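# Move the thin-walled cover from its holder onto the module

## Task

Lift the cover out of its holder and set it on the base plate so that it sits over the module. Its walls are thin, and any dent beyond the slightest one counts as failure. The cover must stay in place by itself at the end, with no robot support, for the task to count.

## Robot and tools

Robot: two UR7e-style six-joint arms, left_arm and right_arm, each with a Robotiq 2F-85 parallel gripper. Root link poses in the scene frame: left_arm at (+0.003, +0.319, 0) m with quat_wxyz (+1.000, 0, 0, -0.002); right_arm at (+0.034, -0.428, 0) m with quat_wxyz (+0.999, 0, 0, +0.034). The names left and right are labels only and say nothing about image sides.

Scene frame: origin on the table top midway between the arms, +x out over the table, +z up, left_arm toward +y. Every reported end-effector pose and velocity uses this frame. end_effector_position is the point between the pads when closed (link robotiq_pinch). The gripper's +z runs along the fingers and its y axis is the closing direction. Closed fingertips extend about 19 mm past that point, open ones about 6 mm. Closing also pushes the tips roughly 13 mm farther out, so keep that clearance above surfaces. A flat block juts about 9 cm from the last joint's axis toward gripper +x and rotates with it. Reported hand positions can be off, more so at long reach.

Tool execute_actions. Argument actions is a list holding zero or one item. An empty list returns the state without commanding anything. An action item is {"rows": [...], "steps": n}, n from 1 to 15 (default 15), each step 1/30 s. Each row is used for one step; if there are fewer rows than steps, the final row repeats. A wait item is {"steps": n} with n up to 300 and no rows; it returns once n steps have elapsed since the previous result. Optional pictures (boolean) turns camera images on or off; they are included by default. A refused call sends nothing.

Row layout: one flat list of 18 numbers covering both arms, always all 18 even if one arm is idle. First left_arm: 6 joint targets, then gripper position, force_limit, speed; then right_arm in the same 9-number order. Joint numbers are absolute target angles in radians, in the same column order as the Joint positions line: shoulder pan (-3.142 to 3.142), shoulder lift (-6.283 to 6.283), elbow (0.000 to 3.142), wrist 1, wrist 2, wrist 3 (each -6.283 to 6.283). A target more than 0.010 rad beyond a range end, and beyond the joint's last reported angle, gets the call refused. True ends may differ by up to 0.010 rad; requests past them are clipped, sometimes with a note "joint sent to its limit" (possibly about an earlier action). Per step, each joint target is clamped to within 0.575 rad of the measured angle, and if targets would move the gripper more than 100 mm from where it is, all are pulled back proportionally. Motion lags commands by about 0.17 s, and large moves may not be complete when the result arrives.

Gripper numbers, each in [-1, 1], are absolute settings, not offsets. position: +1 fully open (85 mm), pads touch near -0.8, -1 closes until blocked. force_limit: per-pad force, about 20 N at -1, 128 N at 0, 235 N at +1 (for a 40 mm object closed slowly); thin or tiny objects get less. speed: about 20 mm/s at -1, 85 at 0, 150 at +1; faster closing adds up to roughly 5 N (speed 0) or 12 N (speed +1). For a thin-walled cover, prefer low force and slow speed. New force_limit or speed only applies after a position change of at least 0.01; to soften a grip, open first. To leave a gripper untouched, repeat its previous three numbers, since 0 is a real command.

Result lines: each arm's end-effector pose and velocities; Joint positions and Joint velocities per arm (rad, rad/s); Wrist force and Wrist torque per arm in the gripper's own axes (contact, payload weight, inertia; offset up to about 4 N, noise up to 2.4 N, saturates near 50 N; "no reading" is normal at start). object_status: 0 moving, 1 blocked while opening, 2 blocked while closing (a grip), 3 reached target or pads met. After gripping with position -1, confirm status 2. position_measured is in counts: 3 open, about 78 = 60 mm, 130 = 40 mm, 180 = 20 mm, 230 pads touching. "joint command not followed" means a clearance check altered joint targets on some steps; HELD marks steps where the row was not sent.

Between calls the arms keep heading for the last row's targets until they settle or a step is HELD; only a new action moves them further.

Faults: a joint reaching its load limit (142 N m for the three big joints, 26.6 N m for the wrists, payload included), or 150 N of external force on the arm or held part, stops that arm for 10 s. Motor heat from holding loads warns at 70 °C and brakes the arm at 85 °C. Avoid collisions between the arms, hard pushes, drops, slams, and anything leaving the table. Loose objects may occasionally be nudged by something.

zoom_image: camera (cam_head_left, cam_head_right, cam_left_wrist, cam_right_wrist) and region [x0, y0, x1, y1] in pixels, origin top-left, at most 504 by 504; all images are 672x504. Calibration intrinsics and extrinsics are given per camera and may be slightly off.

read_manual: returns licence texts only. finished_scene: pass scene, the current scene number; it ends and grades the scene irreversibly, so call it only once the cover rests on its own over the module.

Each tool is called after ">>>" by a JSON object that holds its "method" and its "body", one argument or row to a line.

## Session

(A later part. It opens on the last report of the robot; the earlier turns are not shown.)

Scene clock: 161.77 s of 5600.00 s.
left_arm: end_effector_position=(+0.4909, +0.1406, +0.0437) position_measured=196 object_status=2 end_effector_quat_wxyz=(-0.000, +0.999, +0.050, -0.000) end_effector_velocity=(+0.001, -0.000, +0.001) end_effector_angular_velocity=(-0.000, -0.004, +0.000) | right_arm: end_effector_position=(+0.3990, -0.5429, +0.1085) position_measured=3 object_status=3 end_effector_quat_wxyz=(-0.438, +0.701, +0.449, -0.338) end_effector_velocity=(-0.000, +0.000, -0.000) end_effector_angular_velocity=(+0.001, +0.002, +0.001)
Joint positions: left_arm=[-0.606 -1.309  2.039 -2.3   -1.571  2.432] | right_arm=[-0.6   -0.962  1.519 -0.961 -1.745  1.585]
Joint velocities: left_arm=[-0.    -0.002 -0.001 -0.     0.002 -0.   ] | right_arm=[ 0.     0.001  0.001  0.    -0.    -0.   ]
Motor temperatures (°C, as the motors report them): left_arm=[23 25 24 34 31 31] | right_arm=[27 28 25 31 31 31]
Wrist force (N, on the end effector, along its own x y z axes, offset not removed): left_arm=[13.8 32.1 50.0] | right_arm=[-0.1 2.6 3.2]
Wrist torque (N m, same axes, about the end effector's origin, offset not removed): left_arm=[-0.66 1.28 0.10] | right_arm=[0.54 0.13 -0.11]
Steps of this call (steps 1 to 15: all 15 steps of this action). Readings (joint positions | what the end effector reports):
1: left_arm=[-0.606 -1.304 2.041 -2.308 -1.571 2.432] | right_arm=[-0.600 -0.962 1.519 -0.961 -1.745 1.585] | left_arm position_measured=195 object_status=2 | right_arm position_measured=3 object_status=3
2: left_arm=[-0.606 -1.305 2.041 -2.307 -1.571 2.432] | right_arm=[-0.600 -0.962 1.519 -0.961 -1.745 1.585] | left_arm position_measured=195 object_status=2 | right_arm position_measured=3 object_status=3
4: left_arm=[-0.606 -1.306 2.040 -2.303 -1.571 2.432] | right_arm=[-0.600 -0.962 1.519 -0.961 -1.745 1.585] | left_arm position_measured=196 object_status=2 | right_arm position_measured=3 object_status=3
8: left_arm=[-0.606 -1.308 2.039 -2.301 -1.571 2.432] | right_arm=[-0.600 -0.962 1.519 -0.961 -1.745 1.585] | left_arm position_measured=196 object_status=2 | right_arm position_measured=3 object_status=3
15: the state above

>>> {"method": "execute_actions", "body": {
  "actions": [
    {"rows":[[-0.6059,-1.3055,2.0405,-2.3058,-1.571,2.4321,-1,0.6,-1,-0.6,-0.962,1.519,-0.961,-1.745,1.585,1,-1,0],[-0.6059,-1.3055,2.0405,-2.3058,-1.571,2.4321,-1,0.6,-1,-0.6,-0.962,1.519,-0.961,-1.745,1.585,1,-1,0],[-0.6059,-1.3055,2.0405,-2.3058,-1.571,2.4321,-1,0.6,-1,-0.6,-0.962,1.519,-0.961,-1.745,1.585,1,-1,0],[-0.6059,-1.3055,2.0405,-2.3058,-1.571,2.4321,-1,0.6,-1,-0.6,-0.962,1.519,-0.961,-1.745,1.585,1,-1,0],[-0.6059,-1.3055,2.0405,-2.3058,-1.571,2.4321,-1,0.6,-1,-0.6,-0.962,1.519,-0.961,-1.745,1.585,1,-1,0],[-0.6059,-1.3055,2.0405,-2.3058,-1.571,2.4321,-0.33,0,0,-0.6,-0.962,1.519,-0.961,-1.745,1.585,1,-1,0]]}
  ],
  "pictures": false
}}

>>> {"method": "execute_actions", "body": {
  "actions": [
    {"rows":[[-0.6059,-1.385,1.988,-2.174,-1.571,2.4321,-0.33,0,0,-0.6,-0.962,1.519,-0.961,-1.745,1.585,1,-1,0]]}
  ],
  "pictures": false
}}

>>> {"method": "execute_actions", "body": {
  "actions": [
    {"rows":[[-0.886,-1.7097,2.3382,-2.1993,-1.571,2.152,-1,-1,0,-0.6,-0.962,1.519,-0.961,-1.745,1.585,1,-1,0]]}
  ],
  "pictures": false
}}

>>> {"method": "execute_actions", "body": {
  "actions": [
    {"steps":15}
  ]
}}

>>> {"method": "zoom_image", "body": {
  "camera": "cam_left_wrist",
  "region": [200, 60, 480, 340]
}}

Scene clock: 174.83 s of 5600.00 s.
left_arm: end_effector_position=(+0.4904, +0.1407, +0.0421) position_measured=196 object_status=2 end_effector_quat_wxyz=(-0.000, +0.999, +0.050, -0.001) end_effector_velocity=(-0.000, -0.000, -0.000) end_effector_angular_velocity=(-0.000, +0.000, -0.000) | right_arm: end_effector_position=(+0.3990, -0.5429, +0.1085) position_measured=3 object_status=3 end_effector_quat_wxyz=(-0.438, +0.701, +0.449, -0.338) end_effector_velocity=(-0.000, -0.000, +0.000) end_effector_angular_velocity=(+0.001, +0.001, -0.000)
Joint positions: left_arm=[-0.606 -1.306  2.04  -2.301 -1.572  2.432] | right_arm=[-0.6   -0.962  1.519 -0.961 -1.745  1.585]
Joint velocities: left_arm=[-0.     0.001  0.    -0.001 -0.     0.   ] | right_arm=[-0.001 -0.     0.001  0.    -0.    -0.   ]
Motor temperatures (°C, as the motors report them): left_arm=[23 25 24 34 31 31] | right_arm=[27 28 25 31 31 31]
Wrist force (N, on the end effector, along its own x y z axes, offset not removed): left_arm=[12.1 9.9 23.2] | right_arm=[-3.0 2.1 2.4]
Wrist torque (N m, same axes, about the end effector's origin, offset not removed): left_arm=[0.24 0.42 0.48] | right_arm=[0.32 0.64 0.17]
FORCE FAULT: contact force on the left arm reached its limit, and that arm stopped for 10 seconds. The contact can be on any part of that arm, not only on its tool. That arm's remaining commands of this call were not run. That arm holds still and accepts commands again. Move the arm away from the contact; if what it grips holds it there, let go first. Pushing or pulling that hard again can fault the arm again.
The stop of the left arm began at step 2 of this call (marked STOPPED below). From that step on that arm followed nothing that you had sent. 15 of its steps, steps kept back included, did not run and will not run. Nothing is kept back now, and the robot has no last target.
Steps of this call (steps 1 to 377: the robot went on to your last target; steps 378 to 392: all 15 steps of this action). Readings (joint positions | what the end effector reports):
1: left_arm=[-0.606 -1.309 2.039 -2.300 -1.571 2.432] | right_arm=[-0.600 -0.962 1.519 -0.961 -1.745 1.585] | left_arm position_measured=196 object_status=2 | right_arm position_measured=3 object_status=3
2: left_arm=[-0.606 -1.308 2.039 -2.300 -1.572 2.432] | right_arm=[-0.600 -0.962 1.519 -0.961 -1.745 1.585] | left_arm position_measured=196 object_status=2 | right_arm position_measured=3 object_status=3 STOPPED (the left arm)
4: left_arm=[-0.606 -1.307 2.040 -2.300 -1.572 2.432] | right_arm=[-0.600 -0.962 1.519 -0.961 -1.745 1.585] | left_arm position_measured=196 object_status=2 | right_arm position_measured=3 object_status=3
8: left_arm=[-0.606 -1.307 2.040 -2.300 -1.572 2.432] | right_arm=[-0.600 -0.962 1.519 -0.961 -1.745 1.585] | left_arm position_measured=196 object_status=2 | right_arm position_measured=3 object_status=3
392: the state above

Scene clock: 174.87 s of 5600.00 s.
left_arm: end_effector_position=(+0.4904, +0.1407, +0.0421) position_measured=196 object_status=2 end_effector_quat_wxyz=(-0.000, +0.999, +0.050, -0.001) end_effector_velocity=(-0.000, +0.000, -0.001) end_effector_angular_velocity=(+0.001, +0.003, +0.000) | right_arm: end_effector_position=(+0.3990, -0.5429, +0.1085) position_measured=3 object_status=3 end_effector_quat_wxyz=(-0.438, +0.701, +0.449, -0.338) end_effector_velocity=(-0.001, +0.000, -0.001) end_effector_angular_velocity=(+0.001, +0.002, -0.001)
Joint positions: left_arm=[-0.606 -1.306  2.04  -2.301 -1.572  2.432] | right_arm=[-0.6   -0.962  1.519 -0.961 -1.745  1.585]
Joint velocities: left_arm=[ 0.     0.001 -0.     0.002 -0.001  0.   ] | right_arm=[-0.001  0.001  0.002 -0.001  0.001  0.   ]
Motor temperatures (°C, as the motors report them): left_arm=[23 25 24 34 31 31] | right_arm=[27 28 25 31 31 31]
Wrist force (N, on the end effector, along its own x y z axes, offset not removed): left_arm=[10.1 10.0 23.8] | right_arm=[1.4 4.3 -0.2]
Wrist torque (N m, same axes, about the end effector's origin, offset not removed): left_arm=[0.25 0.64 0.35] | right_arm=[0.78 -0.06 -0.07]
A stop began in an earlier call of the same reply, so what this call sent did not run. Send another action.
Steps of this call (step 1: nothing new was sent). Readings (joint positions | what the end effector reports):
1: the state above

Scene clock: 174.90 s of 5600.00 s.
left_arm: end_effector_position=(+0.4904, +0.1407, +0.0421) position_measured=196 object_status=2 end_effector_quat_wxyz=(-0.000, +0.999, +0.050, -0.001) end_effector_velocity=(-0.000, +0.000, -0.000) end_effector_angular_velocity=(+0.001, +0.001, -0.000) | right_arm: end_effector_position=(+0.3990, -0.5429, +0.1085) position_measured=3 object_status=3 end_effector_quat_wxyz=(-0.438, +0.701, +0.449, -0.338) end_effector_velocity=(+0.000, -0.000, +0.000) end_effector_angular_velocity=(+0.000, +0.001, +0.000)
Joint positions: left_arm=[-0.606 -1.306  2.04  -2.301 -1.572  2.432] | right_arm=[-0.6   -0.962  1.519 -0.961 -1.745  1.585]
Joint velocities: left_arm=[0.    0.001 0.    0.001 0.001 0.   ] | right_arm=[ 0.     0.    -0.001  0.001 -0.    -0.   ]
Motor temperatures (°C, as the motors report them): left_arm=[23 25 24 34 31 31] | right_arm=[27 28 25 31 31 31]
Wrist force (N, on the end effector, along its own x y z axes, offset not removed): left_arm=[12.1 8.1 23.2] | right_arm=[0.3 5.9 -4.6]
Wrist torque (N m, same axes, about the end effector's origin, offset not removed): left_arm=[-0.13 0.40 0.26] | right_arm=[1.11 0.04 -0.17]
A stop began in an earlier call of the same reply, so what this call sent did not run. Send another action.
Steps of this call (step 1: nothing new was sent). Readings (joint positions | what the end effector reports):
1: the state above

Scene clock: 174.93 s of 5600.00 s.
left_arm: end_effector_position=(+0.4904, +0.1407, +0.0421) position_measured=196 object_status=2 end_effector_quat_wxyz=(-0.000, +0.999, +0.050, -0.001) end_effector_velocity=(+0.000, -0.000, +0.000) end_effector_angular_velocity=(-0.001, -0.000, -0.000) | right_arm: end_effector_position=(+0.3990, -0.5429, +0.1085) position_measured=3 object_status=3 end_effector_quat_wxyz=(-0.438, +0.701, +0.449, -0.338) end_effector_velocity=(-0.000, -0.000, -0.000) end_effector_angular_velocity=(-0.001, -0.001, +0.000)
Joint positions: left_arm=[-0.606 -1.306  2.04  -2.301 -1.572  2.432] | right_arm=[-0.6   -0.962  1.519 -0.961 -1.745  1.585]
Joint velocities: left_arm=[ 0.    -0.001 -0.    -0.    -0.001  0.   ] | right_arm=[-0.    -0.     0.    -0.001 -0.001  0.   ]
Motor temperatures (°C, as the motors report them): left_arm=[23 25 24 34 31 31] | right_arm=[27 28 25 31 31 31]
Wrist force (N, on the end effector, along its own x y z axes, offset not removed): left_arm=[10.8 9.1 23.4] | right_arm=[2.9 0.4 -0.1]
Wrist torque (N m, same axes, about the end effector's origin, offset not removed): left_arm=[0.12 0.58 0.29] | right_arm=[0.25 -0.20 0.12]
A stop began in an earlier call of the same reply, so what this call sent did not run. Send another action.
Steps of this call (step 1: nothing new was sent). Readings (joint positions | what the end effector reports):
1: the state above
camera_calibration (this result's frames):
cam_left_wrist: T_world_to_cam=[[0.0672339, -0.99738, 0.0267101, 0.104228], [-0.948459, -0.055581, 0.311989, 0.490637], [-0.309687, -0.0463097, -0.94971, 0.352812], [0, 0, 0, 1]] pos_world=[0.567602, 0.147564, 0.179212]
cam_right_wrist: T_world_to_cam=[[0.332408, -0.210441, -0.919358, -0.15467], [-0.0998201, -0.977164, 0.187581, -0.480262], [-0.937838, 0.0294169, -0.345823, 0.580109], [0, 0, 0, 1]] pos_world=[0.547523, -0.518909, 0.148506]

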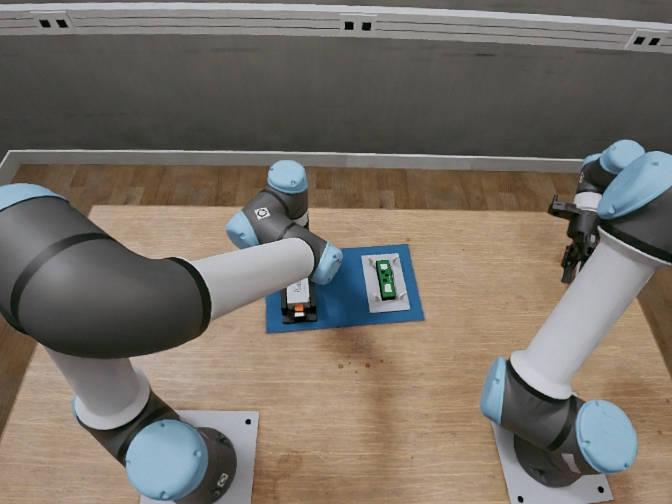

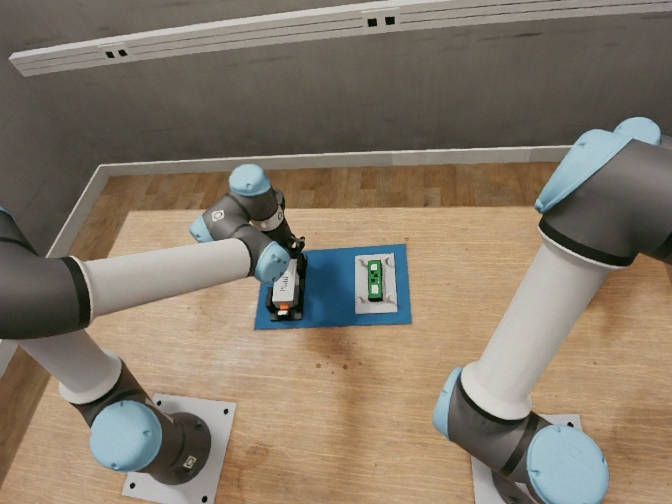

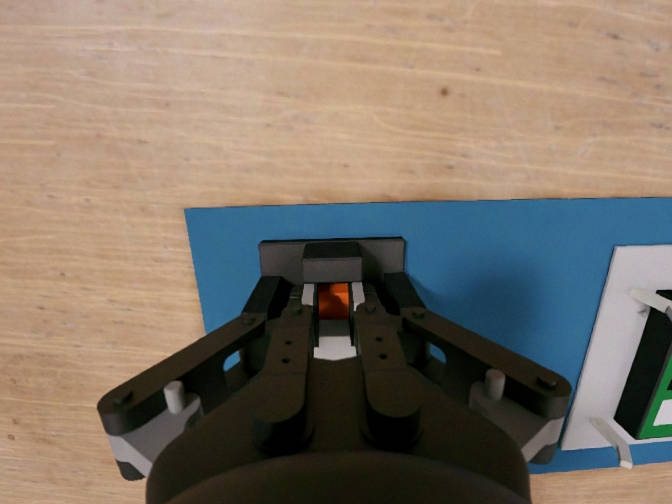

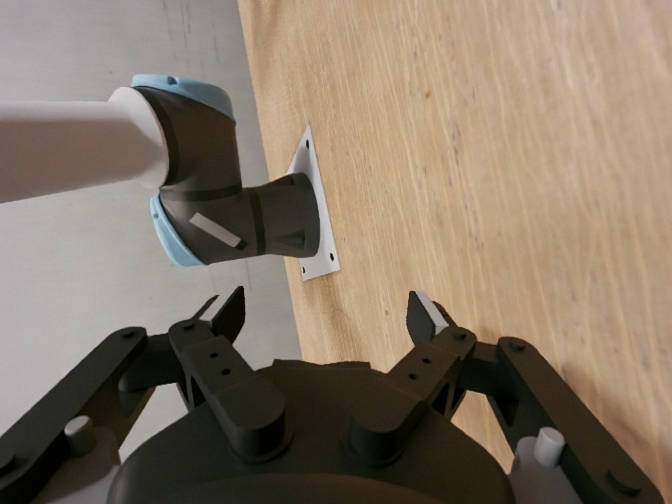

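Region (200, 60, 480, 340) of cam_left_wrist's 672x504 image, scaled by 1.800, with more detail than that image has.

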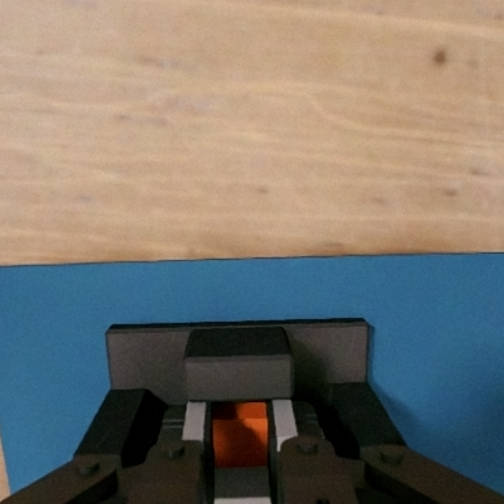

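>>> {"method": "execute_actions", "body": {
  "actions": [
    {"rows":[[-0.6059,-1.3055,2.0405,-2.3058,-1.571,2.4321,-0.33,0,0,-0.6,-0.962,1.519,-0.961,-1.745,1.585,1,-1,0]]}
  ],
  "pictures": false
}}

>>> {"method": "execute_actions", "body": {
  "actions": [
    {"rows":[[-0.6059,-1.385,1.988,-2.174,-1.571,2.4321,-0.33,0,0,-0.6,-0.962,1.519,-0.961,-1.745,1.585,1,-1,0]]}
  ],
  "pictures": false
}}

>>> {"method": "execute_actions", "body": {
  "actions": [
    {"rows":[[-0.886,-1.7097,2.3382,-2.1993,-1.571,2.152,-1,-1,0,-0.6,-0.962,1.519,-0.961,-1.745,1.585,1,-1,0]]}
  ],
  "pictures": false
}}

>>> {"method": "execute_actions", "body": {
  "actions": [
    {"steps":15}
  ]
}}

>>> {"method": "zoom_image", "body": {
  "camera": "cam_left_wrist",
  "region": [200, 60, 480, 340]
}}

Scene clock: 182.00 s of 5600.00 s.
left_arm: end_effector_position=(+0.4911, +0.1406, +0.0419) position_measured=171 object_status=0 end_effector_quat_wxyz=(+0.000, +0.999, +0.050, -0.000) end_effector_velocity=(-0.001, +0.000, -0.001) end_effector_angular_velocity=(+0.000, +0.002, -0.000) | right_arm: end_effector_position=(+0.3990, -0.5429, +0.1085) position_measured=3 object_status=3 end_effector_quat_wxyz=(-0.438, +0.701, +0.449, -0.338) end_effector_velocity=(-0.001, +0.000, +0.000) end_effector_angular_velocity=(+0.001, +0.003, +0.001)
Joint positions: left_arm=[-0.606 -1.306  2.04  -2.306 -1.571  2.432] | right_arm=[-0.6   -0.962  1.519 -0.961 -1.745  1.585]
Joint velocities: left_arm=[ 0.     0.001  0.     0.001 -0.001  0.   ] | right_arm=[ 0.    -0.     0.002  0.001 -0.001 -0.   ]
Motor temperatures (°C, as the motors report them): left_arm=[23 25 24 34 31 31] | right_arm=[27 28 25 31 31 31]
Wrist force (N, on the end effector, along its own x y z axes, offset not removed): left_arm=[6.1 1.6 -2.1] | right_arm=[-3.1 6.7 0.7]
Wrist torque (N m, same axes, about the end effector's origin, offset not removed): left_arm=[0.14 -0.20 0.22] | right_arm=[1.21 0.59 -0.19]
Steps of this call (steps 1 to 90: nothing new was sent; then 3.57 s passed at rest; steps 91 to 105: all 15 steps of this action). Readings (joint positions | what the end effector reports):
91: left_arm=[-0.606 -1.306 2.040 -2.301 -1.572 2.432] | right_arm=[-0.600 -0.962 1.519 -0.961 -1.745 1.585] | left_arm position_measured=196 object_status=0 | right_arm position_measured=3 object_status=3
92: left_arm=[-0.606 -1.306 2.040 -2.302 -1.572 2.432] | right_arm=[-0.600 -0.962 1.519 -0.961 -1.745 1.585] | left_arm position_measured=196 object_status=0 | right_arm position_measured=3 object_status=3
94: left_arm=[-0.606 -1.306 2.040 -2.304 -1.571 2.432] | right_arm=[-0.600 -0.962 1.519 -0.961 -1.745 1.585] | left_arm position_measured=185 object_status=0 | right_arm position_measured=3 object_status=3
98: left_arm=[-0.606 -1.306 2.040 -2.305 -1.571 2.432] | right_arm=[-0.600 -0.962 1.519 -0.961 -1.745 1.585] | left_arm position_measured=172 object_status=0 | right_arm position_measured=3 object_status=3
105: the state above

Scene clock: 182.50 s of 5600.00 s.
left_arm: end_effector_position=(+0.4905, +0.1411, +0.0896) position_measured=171 object_status=3 end_effector_quat_wxyz=(+0.000, +0.999, +0.050, +0.000) end_effector_velocity=(-0.000, +0.001, +0.004) end_effector_angular_velocity=(+0.001, -0.001, +0.000) | right_arm: end_effector_position=(+0.3990, -0.5429, +0.1085) position_measured=3 object_status=3 end_effector_quat_wxyz=(-0.438, +0.701, +0.449, -0.338) end_effector_velocity=(-0.000, +0.001, -0.000) end_effector_angular_velocity=(+0.001, +0.001, +0.002)
Joint positions: left_arm=[-0.606 -1.384  1.988 -2.175 -1.571  2.432] | right_arm=[-0.6   -0.962  1.519 -0.961 -1.745  1.585]
Joint velocities: left_arm=[-0.    -0.007 -0.004  0.012  0.002 -0.   ] | right_arm=[ 0.002 -0.     0.001 -0.    -0.    -0.   ]
Motor temperatures (°C, as the motors report them): left_arm=[23 25 24 34 31 31] | right_arm=[27 28 25 31 31 31]
Wrist force (N, on the end effector, along its own x y z axes, offset not removed): left_arm=[-0.9 -1.1 -0.3] | right_arm=[-1.4 4.3 1.9]
Wrist torque (N m, same axes, about the end effector's origin, offset not removed): left_arm=[0.04 0.29 0.17] | right_arm=[0.90 0.10 0.01]
Steps of this call (steps 1 to 15: all 15 steps of this action). Readings (joint positions | what the end effector reports):
1: left_arm=[-0.606 -1.306 2.040 -2.305 -1.571 2.432] | right_arm=[-0.600 -0.962 1.519 -0.961 -1.745 1.585] | left_arm position_measured=171 object_status=3 | right_arm position_measured=3 object_status=3
2: left_arm=[-0.606 -1.316 2.032 -2.293 -1.571 2.432] | right_arm=[-0.600 -0.962 1.519 -0.961 -1.745 1.585] | left_arm position_measured=171 object_status=3 | right_arm position_measured=3 object_status=3
4: left_arm=[-0.606 -1.349 2.011 -2.242 -1.571 2.432] | right_arm=[-0.600 -0.962 1.519 -0.961 -1.745 1.585] | left_arm position_measured=171 object_status=3 | right_arm position_measured=3 object_status=3
8: left_arm=[-0.606 -1.376 1.993 -2.190 -1.571 2.432] | right_arm=[-0.600 -0.962 1.519 -0.961 -1.745 1.585] | left_arm position_measured=171 object_status=3 | right_arm position_measured=3 object_status=3
15: the state above

Scene clock: 183.00 s of 5600.00 s.
left_arm: end_effector_position=(+0.3352, +0.1241, +0.0857) position_measured=230 object_status=0 end_effector_quat_wxyz=(+0.000, +0.999, +0.050, +0.000) end_effector_velocity=(-0.033, +0.005, -0.006) end_effector_angular_velocity=(+0.001, +0.000, -0.001) | right_arm: end_effector_position=(+0.3990, -0.5429, +0.1085) position_measured=3 object_status=3 end_effector_quat_wxyz=(-0.438, +0.701, +0.449, -0.338) end_effector_velocity=(+0.000, +0.000, -0.000) end_effector_angular_velocity=(-0.001, -0.001, +0.001)
Joint positions: left_arm=[-0.88  -1.703  2.331 -2.199 -1.571  2.158] | right_arm=[-0.6   -0.962  1.519 -0.961 -1.745  1.585]
Joint velocities: left_arm=[-0.061 -0.074  0.08  -0.005  0.    -0.06 ] | right_arm=[ 0.001 -0.     0.    -0.001 -0.     0.   ]
Motor temperatures (°C, as the motors report them): left_arm=[23 25 24 34 31 31] | right_arm=[27 28 25 31 31 31]
Wrist force (N, on the end effector, along its own x y z axes, offset not removed): left_arm=[-0.3 0.7 1.3] | right_arm=[-1.9 0.4 0.5]
Wrist torque (N m, same axes, about the end effector's origin, offset not removed): left_arm=[0.22 0.22 0.34] | right_arm=[0.22 0.42 0.13]
Steps of this call (steps 1 to 15: all 15 steps of this action). Readings (joint positions | what the end effector reports):
1: left_arm=[-0.607 -1.385 1.989 -2.175 -1.571 2.431] | right_arm=[-0.600 -0.962 1.519 -0.961 -1.745 1.585] | left_arm position_measured=171 object_status=0 | right_arm position_measured=3 object_status=3
2: left_arm=[-0.618 -1.396 2.000 -2.178 -1.571 2.420] | right_arm=[-0.600 -0.962 1.519 -0.961 -1.745 1.585] | left_arm position_measured=172 object_status=0 | right_arm position_measured=3 object_status=3
4: left_arm=[-0.683 -1.467 2.073 -2.184 -1.571 2.355] | right_arm=[-0.600 -0.962 1.519 -0.961 -1.745 1.585] | left_arm position_measured=182 object_status=0 | right_arm position_measured=3 object_status=3
8: left_arm=[-0.816 -1.625 2.245 -2.194 -1.571 2.222] | right_arm=[-0.600 -0.962 1.519 -0.961 -1.745 1.585] | left_arm position_measured=211 object_status=0 | right_arm position_measured=3 object_status=3
15: the state above

Scene clock: 183.50 s of 5600.00 s.
left_arm: end_effector_position=(+0.3322, +0.1246, +0.0850) position_measured=230 object_status=3 end_effector_quat_wxyz=(+0.000, +0.999, +0.050, -0.000) end_effector_velocity=(-0.000, +0.000, +0.000) end_effector_angular_velocity=(+0.000, +0.000, -0.000) | right_arm: end_effector_position=(+0.3990, -0.5429, +0.1085) position_measured=3 object_status=3 end_effector_quat_wxyz=(-0.438, +0.701, +0.449, -0.338) end_effector_velocity=(+0.001, -0.000, +0.000) end_effector_angular_velocity=(-0.001, -0.002, -0.000)
Joint positions: left_arm=[-0.886 -1.71   2.338 -2.199 -1.571  2.152] | right_arm=[-0.6   -0.962  1.519 -0.961 -1.745  1.585]
Joint velocities: left_arm=[ 0.    -0.001  0.     0.001  0.     0.   ] | right_arm=[-0.    -0.    -0.001 -0.     0.     0.   ]
Motor temperatures (°C, as the motors report them): left_arm=[23 25 24 34 31 31] | right_arm=[27 28 25 31 31 31]
Wrist force (N, on the end effector, along its own x y z axes, offset not removed): left_arm=[0.9 1.8 -0.5] | right_arm=[-0.6 0.9 -0.5]
Wrist torque (N m, same axes, about the end effector's origin, offset not removed): left_arm=[0.49 0.07 0.20] | right_arm=[0.50 0.10 -0.04]
Steps of this call (steps 1 to 15: the robot went on to your last target). Readings (joint positions | what the end effector reports):
1: left_arm=[-0.882 -1.705 2.333 -2.199 -1.571 2.156] | right_arm=[-0.600 -0.962 1.519 -0.961 -1.745 1.585] | left_arm position_measured=230 object_status=3 | right_arm position_measured=3 object_status=3
2: left_arm=[-0.883 -1.706 2.335 -2.199 -1.571 2.155] | right_arm=[-0.600 -0.962 1.519 -0.961 -1.745 1.585] | left_arm position_measured=230 object_status=3 | right_arm position_measured=3 object_status=3
4: left_arm=[-0.885 -1.708 2.336 -2.199 -1.571 2.153] | right_arm=[-0.600 -0.962 1.519 -0.961 -1.745 1.585] | left_arm position_measured=230 object_status=3 | right_arm position_measured=3 object_status=3
8: left_arm=[-0.886 -1.709 2.338 -2.199 -1.571 2.152] | right_arm=[-0.600 -0.962 1.519 -0.961 -1.745 1.585] | left_arm position_measured=230 object_status=3 | right_arm position_measured=3 object_status=3
15: the state above
All arms were judged still, so your last target was given up. Only a new action makes them travel on or press farther. Fingers that are still opening or closing keep moving.
camera_calibration (this result's frames):
cam_left_wrist: T_world_to_cam=[[0.067373, -0.99734, 0.027829, 0.0975452], [-0.949321, -0.0554968, 0.309369, 0.326733], [-0.307002, -0.0472618, -0.950535, 0.343179], [0, 0, 0, 1]] pos_world=[0.408959, 0.131638, 0.222407]
cam_right_wrist: T_world_to_cam=[[0.332408, -0.210441, -0.919358, -0.15467], [-0.0998202, -0.977164, 0.187581, -0.480262], [-0.937838, 0.029417, -0.345823, 0.580109], [0, 0, 0, 1]] pos_world=[0.547523, -0.518909, 0.148506]

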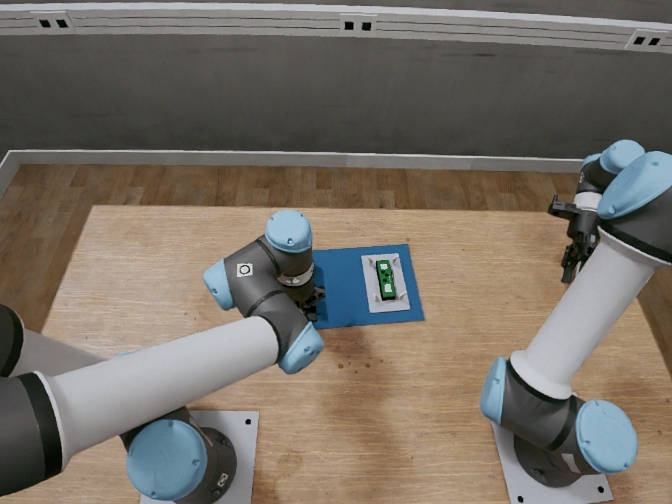

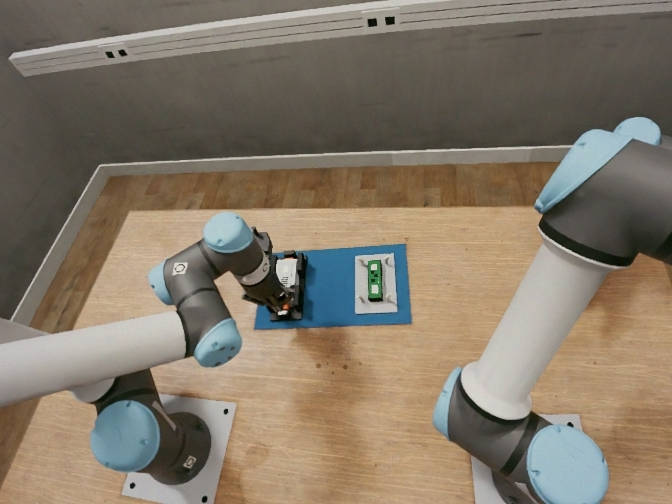

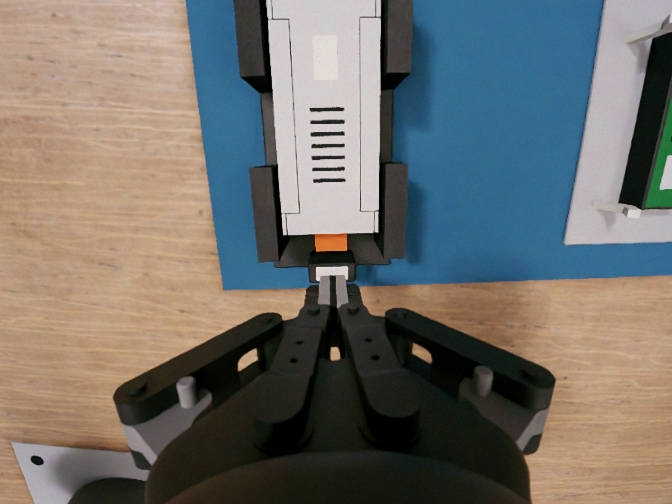

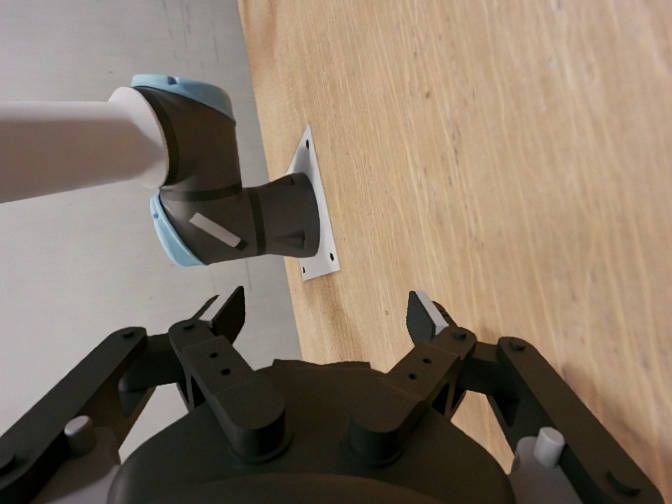

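Region (200, 60, 480, 340) of cam_left_wrist's 672x504 image, scaled by 1.800, with more detail than that image has.

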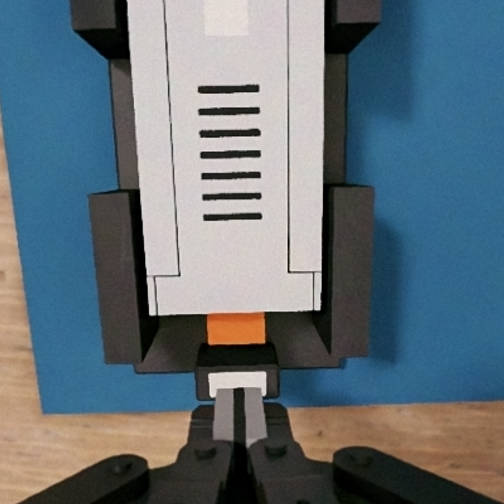

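>>> {"method": "execute_actions", "body": {
  "actions": [
    {"rows":[[-0.886,-1.6664,2.370,-2.2744,-1.571,2.152,-1,-1,0,-0.6,-0.962,1.519,-0.961,-1.745,1.585,1,-1,0]]}
  ],
  "pictures": false
}}

>>> {"method": "execute_actions", "body": {
  "actions": [
    {"rows":[[-0.886,-1.6623,2.373,-2.2815,-1.571,2.152,-1,-1,0,-0.6,-0.962,1.519,-0.961,-1.745,1.585,1,-1,0]]}
  ]
}}

Scene clock: 188.57 s of 5600.00 s.
left_arm: end_effector_position=(+0.3322, +0.1246, +0.0642) position_measured=230 object_status=3 end_effector_quat_wxyz=(+0.000, +0.999, +0.050, -0.000) end_effector_velocity=(-0.000, -0.000, -0.002) end_effector_angular_velocity=(-0.001, +0.001, -0.000) | right_arm: end_effector_position=(+0.3990, -0.5429, +0.1085) position_measured=3 object_status=3 end_effector_quat_wxyz=(-0.438, +0.701, +0.449, -0.338) end_effector_velocity=(-0.001, +0.000, -0.000) end_effector_angular_velocity=(+0.001, +0.002, -0.001)
Joint positions: left_arm=[-0.886 -1.667  2.37  -2.274 -1.571  2.152] | right_arm=[-0.6   -0.962  1.519 -0.961 -1.745  1.585]
Joint velocities: left_arm=[ 0.     0.004  0.003 -0.007 -0.001  0.   ] | right_arm=[-0.001  0.     0.001  0.     0.     0.   ]
Motor temperatures (°C, as the motors report them): left_arm=[23 25 24 34 31 31] | right_arm=[27 28 25 31 31 31]
Wrist force (N, on the end effector, along its own x y z axes, offset not removed): left_arm=[0.1 -1.4 0.2] | right_arm=[-0.2 4.7 -0.4]
Wrist torque (N m, same axes, about the end effector's origin, offset not removed): left_arm=[0.12 0.13 0.24] | right_arm=[1.05 0.24 0.03]
Steps of this call (steps 1 to 90: nothing new was sent; then 1.57 s passed at rest; steps 91 to 105: all 15 steps of this action). Readings (joint positions | what the end effector reports):
91: left_arm=[-0.886 -1.709 2.339 -2.200 -1.571 2.152] | right_arm=[-0.600 -0.962 1.519 -0.961 -1.745 1.585] | left_arm position_measured=230 object_status=3 | right_arm position_measured=3 object_status=3
92: left_arm=[-0.886 -1.702 2.345 -2.210 -1.571 2.152] | right_arm=[-0.600 -0.962 1.519 -0.961 -1.745 1.585] | left_arm position_measured=230 object_status=3 | right_arm position_measured=3 object_status=3
94: left_arm=[-0.886 -1.685 2.357 -2.240 -1.571 2.152] | right_arm=[-0.600 -0.962 1.519 -0.961 -1.745 1.585] | left_arm position_measured=230 object_status=3 | right_arm position_measured=3 object_status=3
98: left_arm=[-0.886 -1.671 2.367 -2.266 -1.571 2.152] | right_arm=[-0.600 -0.962 1.519 -0.961 -1.745 1.585] | left_arm position_measured=230 object_status=3 | right_arm position_measured=3 object_status=3
105: the state above

Scene clock: 189.07 s of 5600.00 s.
left_arm: end_effector_position=(+0.3321, +0.1246, +0.0621) position_measured=230 object_status=3 end_effector_quat_wxyz=(+0.000, +0.999, +0.050, -0.000) end_effector_velocity=(+0.000, +0.001, -0.001) end_effector_angular_velocity=(+0.002, +0.000, +0.000) | right_arm: end_effector_position=(+0.3990, -0.5429, +0.1085) position_measured=3 object_status=3 end_effector_quat_wxyz=(-0.438, +0.701, +0.449, -0.338) end_effector_velocity=(+0.000, -0.000, +0.000) end_effector_angular_velocity=(-0.001, -0.001, +0.001)
Joint positions: left_arm=[-0.886 -1.662  2.373 -2.281 -1.571  2.152] | right_arm=[-0.6   -0.962  1.519 -0.961 -1.745  1.585]
Joint velocities: left_arm=[ 0.     0.001  0.    -0.     0.001  0.   ] | right_arm=[ 0.001 -0.    -0.001 -0.001 -0.    -0.   ]
Motor temperatures (°C, as the motors report them): left_arm=[23 25 24 34 31 31] | right_arm=[27 28 25 31 31 31]
Wrist force (N, on the end effector, along its own x y z axes, offset not removed): left_arm=[1.6 -0.3 -2.4] | right_arm=[-1.1 2.9 3.3]
Wrist torque (N m, same axes, about the end effector's origin, offset not removed): left_arm=[0.21 0.01 0.25] | right_arm=[0.78 0.33 0.00]
Steps of this call (steps 1 to 15: all 15 steps of this action). Readings (joint positions | what the end effector reports):
1: left_arm=[-0.886 -1.666 2.370 -2.274 -1.571 2.152] | right_arm=[-0.600 -0.962 1.519 -0.961 -1.745 1.585] | left_arm position_measured=230 object_status=3 | right_arm position_measured=3 object_status=3
2: left_arm=[-0.886 -1.666 2.371 -2.276 -1.571 2.152] | right_arm=[-0.600 -0.962 1.519 -0.961 -1.745 1.585] | left_arm position_measured=230 object_status=3 | right_arm position_measured=3 object_status=3
4: left_arm=[-0.886 -1.664 2.372 -2.279 -1.571 2.152] | right_arm=[-0.600 -0.962 1.519 -0.961 -1.745 1.585] | left_arm position_measured=230 object_status=3 | right_arm position_measured=3 object_status=3
8: left_arm=[-0.886 -1.663 2.373 -2.281 -1.571 2.152] | right_arm=[-0.600 -0.962 1.519 -0.961 -1.745 1.585] | left_arm position_measured=230 object_status=3 | right_arm position_measured=3 object_status=3
15: the state above
camera_calibration (this result's frames):
cam_left_wrist: T_world_to_cam=[[0.0673649, -0.99734, 0.0278283, 0.0981838], [-0.94932, -0.0554891, 0.309375, 0.333817], [-0.307008, -0.0472589, -0.950533, 0.321367], [0, 0, 0, 1]] pos_world=[0.408947, 0.131633, 0.199463]
cam_right_wrist: T_world_to_cam=[[0.332408, -0.210441, -0.919358, -0.15467], [-0.0998204, -0.977164, 0.187581, -0.480262], [-0.937838, 0.0294172, -0.345823, 0.58011], [0, 0, 0, 1]] pos_world=[0.547523, -0.518909, 0.148506]

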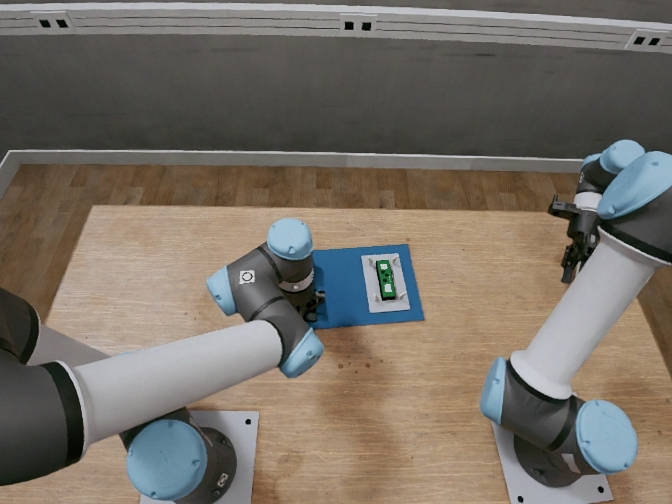

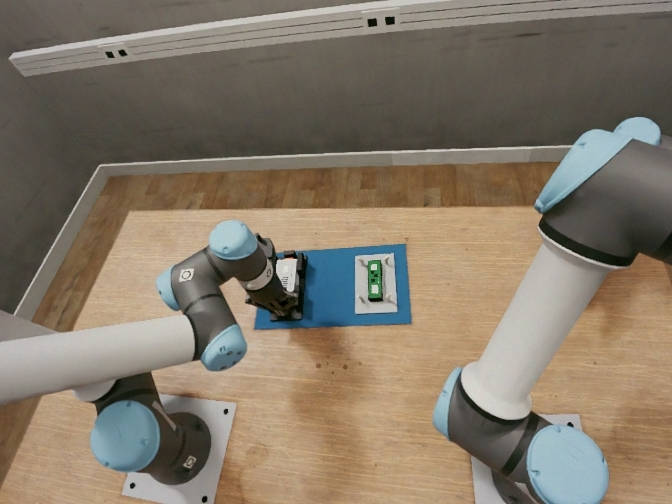

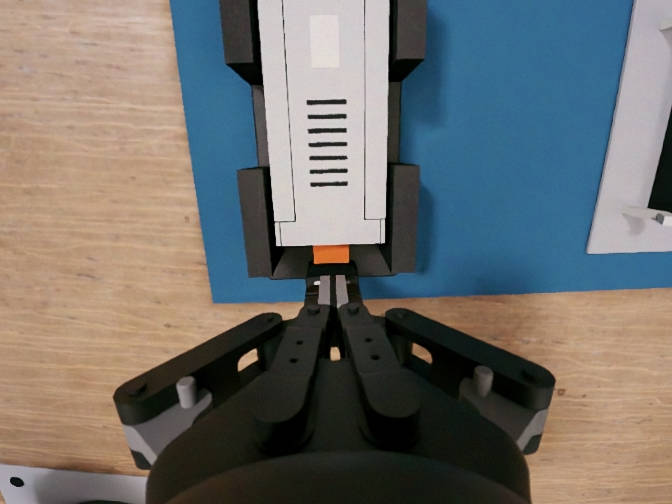

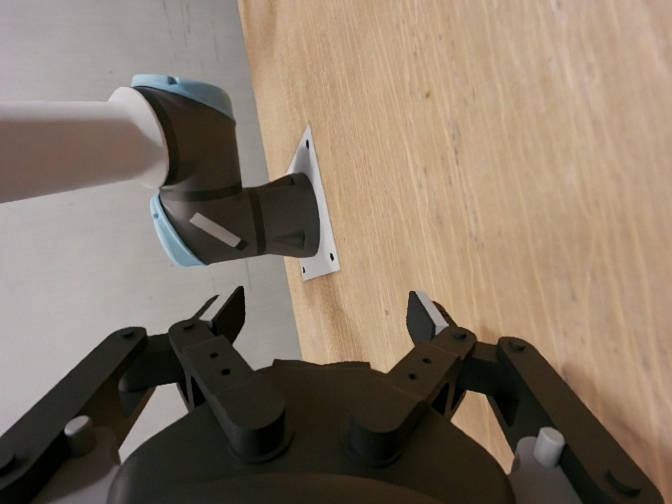

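>>> {"method": "execute_actions", "body": {
  "actions": [
    {"rows":[[-0.886,-1.6592,2.3752,-2.2868,-1.571,2.152,-1,-1,0,-0.6,-0.962,1.519,-0.961,-1.745,1.585,1,-1,0]]}
  ],
  "pictures": false
}}

>>> {"method": "execute_actions", "body": {
  "actions": [
    {"rows":[[-0.886,-1.656,2.3774,-2.2922,-1.571,2.152,-1,-1,0,-0.6,-0.962,1.519,-0.961,-1.745,1.585,1,-1,0]]}
  ],
  "pictures": false
}}

Scene clock: 193.30 s of 5600.00 s.
left_arm: end_effector_position=(+0.3321, +0.1247, +0.0606) position_measured=230 object_status=3 end_effector_quat_wxyz=(+0.000, +0.999, +0.050, -0.000) end_effector_velocity=(+0.000, -0.000, +0.000) end_effector_angular_velocity=(-0.000, -0.001, -0.000) | right_arm: end_effector_position=(+0.3990, -0.5429, +0.1085) position_measured=3 object_status=3 end_effector_quat_wxyz=(-0.438, +0.701, +0.449, -0.338) end_effector_velocity=(+0.001, +0.000, +0.000) end_effector_angular_velocity=(-0.001, -0.002, -0.001)
Joint positions: left_arm=[-0.886 -1.659  2.375 -2.287 -1.571  2.152] | right_arm=[-0.6   -0.962  1.519 -0.961 -1.745  1.585]
Joint velocities: left_arm=[-0. -0.  0. -0.  0. -0.] | right_arm=[ 0.    -0.    -0.002  0.     0.001  0.   ]
Motor temperatures (°C, as the motors report them): left_arm=[23 25 24 34 31 31] | right_arm=[27 28 25 31 31 31]
Wrist force (N, on the end effector, along its own x y z axes, offset not removed): left_arm=[0.7 -3.9 2.9] | right_arm=[0.6 3.2 -1.7]
Wrist torque (N m, same axes, about the end effector's origin, offset not removed): left_arm=[-0.48 -0.10 0.19] | right_arm=[0.70 0.01 -0.23]
Steps of this call (steps 1 to 15: the robot went on to your last target; steps 16 to 90: nothing new was sent; then 0.73 s passed at rest; steps 91 to 105: all 15 steps of this action). Readings (joint positions | what the end effector reports):
91: left_arm=[-0.886 -1.662 2.373 -2.282 -1.571 2.152] | right_arm=[-0.600 -0.962 1.519 -0.961 -1.745 1.585] | left_arm position_measured=230 object_status=3 | right_arm position_measured=3 object_status=3
92: left_arm=[-0.886 -1.662 2.374 -2.283 -1.571 2.152] | right_arm=[-0.600 -0.962 1.519 -0.961 -1.745 1.585] | left_arm position_measured=230 object_status=3 | right_arm position_measured=3 object_status=3
94: left_arm=[-0.886 -1.660 2.374 -2.285 -1.571 2.152] | right_arm=[-0.600 -0.962 1.519 -0.961 -1.745 1.585] | left_arm position_measured=230 object_status=3 | right_arm position_measured=3 object_status=3
98: left_arm=[-0.886 -1.659 2.375 -2.286 -1.571 2.152] | right_arm=[-0.600 -0.962 1.519 -0.961 -1.745 1.585] | left_arm position_measured=230 object_status=3 | right_arm position_measured=3 object_status=3
105: the state above

Scene clock: 193.80 s of 5600.00 s.
left_arm: end_effector_position=(+0.3322, +0.1246, +0.0593) position_measured=230 object_status=3 end_effector_quat_wxyz=(+0.000, +0.999, +0.050, +0.000) end_effector_velocity=(+0.000, +0.000, -0.001) end_effector_angular_velocity=(+0.001, -0.000, +0.000) | right_arm: end_effector_position=(+0.3990, -0.5429, +0.1085) position_measured=3 object_status=3 end_effector_quat_wxyz=(-0.438, +0.701, +0.449, -0.338) end_effector_velocity=(+0.000, -0.000, -0.001) end_effector_angular_velocity=(-0.000, -0.001, -0.002)
Joint positions: left_arm=[-0.886 -1.656  2.377 -2.292 -1.571  2.152] | right_arm=[-0.6   -0.962  1.519 -0.961 -1.745  1.585]
Joint velocities: left_arm=[-0.     0.001  0.001 -0.001  0.001 -0.   ] | right_arm=[-0.001  0.     0.001 -0.002  0.001  0.   ]
Motor temperatures (°C, as the motors report them): left_arm=[23 25 24 34 31 31] | right_arm=[27 28 25 31 31 31]
Wrist force (N, on the end effector, along its own x y z axes, offset not removed): left_arm=[-10.2 -11.3 -50.0] | right_arm=[-3.9 4.7 2.0]
Wrist torque (N m, same axes, about the end effector's origin, offset not removed): left_arm=[0.59 0.18 0.22] | right_arm=[0.92 0.77 0.10]
Steps of this call (steps 1 to 15: all 15 steps of this action). Readings (joint positions | what the end effector reports):
1: left_arm=[-0.886 -1.659 2.375 -2.287 -1.571 2.152] | right_arm=[-0.600 -0.962 1.519 -0.961 -1.745 1.585] | left_arm position_measured=230 object_status=3 | right_arm position_measured=3 object_status=3
2: left_arm=[-0.886 -1.658 2.376 -2.288 -1.571 2.152] | right_arm=[-0.600 -0.962 1.519 -0.961 -1.745 1.585] | left_arm position_measured=230 object_status=3 | right_arm position_measured=3 object_status=3
4: left_arm=[-0.886 -1.657 2.377 -2.290 -1.571 2.152] | right_arm=[-0.600 -0.962 1.519 -0.961 -1.745 1.585] | left_arm position_measured=230 object_status=3 | right_arm position_measured=3 object_status=3
8: left_arm=[-0.886 -1.656 2.377 -2.292 -1.571 2.152] | right_arm=[-0.600 -0.962 1.519 -0.961 -1.745 1.585] | left_arm position_measured=230 object_status=3 | right_arm position_measured=3 object_status=3
15: the state above

>>> {"method": "execute_actions", "body": {
  "actions": [
    {"rows":[[-0.886,-1.7097,2.3382,-2.1993,-1.571,2.152,-1,-1,0,-0.6,-0.962,1.519,-0.961,-1.745,1.585,1,-1,0]]}
  ],
  "pictures": false
}}

Scene clock: 197.07 s of 5600.00 s.
left_arm: end_effector_position=(+0.3321, +0.1246, +0.0848) position_measured=230 object_status=3 end_effector_quat_wxyz=(+0.000, +0.999, +0.050, -0.000) end_effector_velocity=(+0.000, +0.000, +0.002) end_effector_angular_velocity=(+0.001, +0.001, -0.000) | right_arm: end_effector_position=(+0.3990, -0.5429, +0.1085) position_measured=3 object_status=3 end_effector_quat_wxyz=(-0.438, +0.701, +0.449, -0.338) end_effector_velocity=(+0.001, +0.001, +0.000) end_effector_angular_velocity=(+0.000, -0.001, +0.002)
Joint positions: left_arm=[-0.886 -1.709  2.339 -2.2   -1.571  2.152] | right_arm=[-0.6   -0.962  1.519 -0.961 -1.745  1.585]
Joint velocities: left_arm=[ 0.    -0.003 -0.004  0.008  0.     0.   ] | right_arm=[ 0.002  0.    -0.001 -0.     0.001 -0.   ]
Motor temperatures (°C, as the motors report them): left_arm=[23 25 24 34 31 31] | right_arm=[27 28 25 31 31 31]
Wrist force (N, on the end effector, along its own x y z axes, offset not removed): left_arm=[0.3 1.2 0.3] | right_arm=[-1.9 1.9 1.4]
Wrist torque (N m, same axes, about the end effector's origin, offset not removed): left_arm=[0.31 0.19 0.20] | right_arm=[0.39 0.46 0.04]
Steps of this call (steps 1 to 15: the robot went on to your last target; steps 16 to 83: nothing new was sent; steps 84 to 98: all 15 steps of this action). Readings (joint positions | what the end effector reports):
84: left_arm=[-0.886 -1.657 2.377 -2.291 -1.571 2.152] | right_arm=[-0.600 -0.962 1.519 -0.961 -1.745 1.585] | left_arm position_measured=230 object_status=3 | right_arm position_measured=3 object_status=3
85: left_arm=[-0.886 -1.665 2.370 -2.280 -1.571 2.152] | right_arm=[-0.600 -0.962 1.519 -0.961 -1.745 1.585] | left_arm position_measured=230 object_status=3 | right_arm position_measured=3 object_status=3
87: left_arm=[-0.886 -1.686 2.355 -2.243 -1.571 2.152] | right_arm=[-0.600 -0.962 1.519 -0.961 -1.745 1.585] | left_arm position_measured=230 object_status=3 | right_arm position_measured=3 object_status=3
91: left_arm=[-0.886 -1.704 2.342 -2.210 -1.571 2.152] | right_arm=[-0.600 -0.962 1.519 -0.961 -1.745 1.585] | left_arm position_measured=230 object_status=3 | right_arm position_measured=3 object_status=3
98: the state above


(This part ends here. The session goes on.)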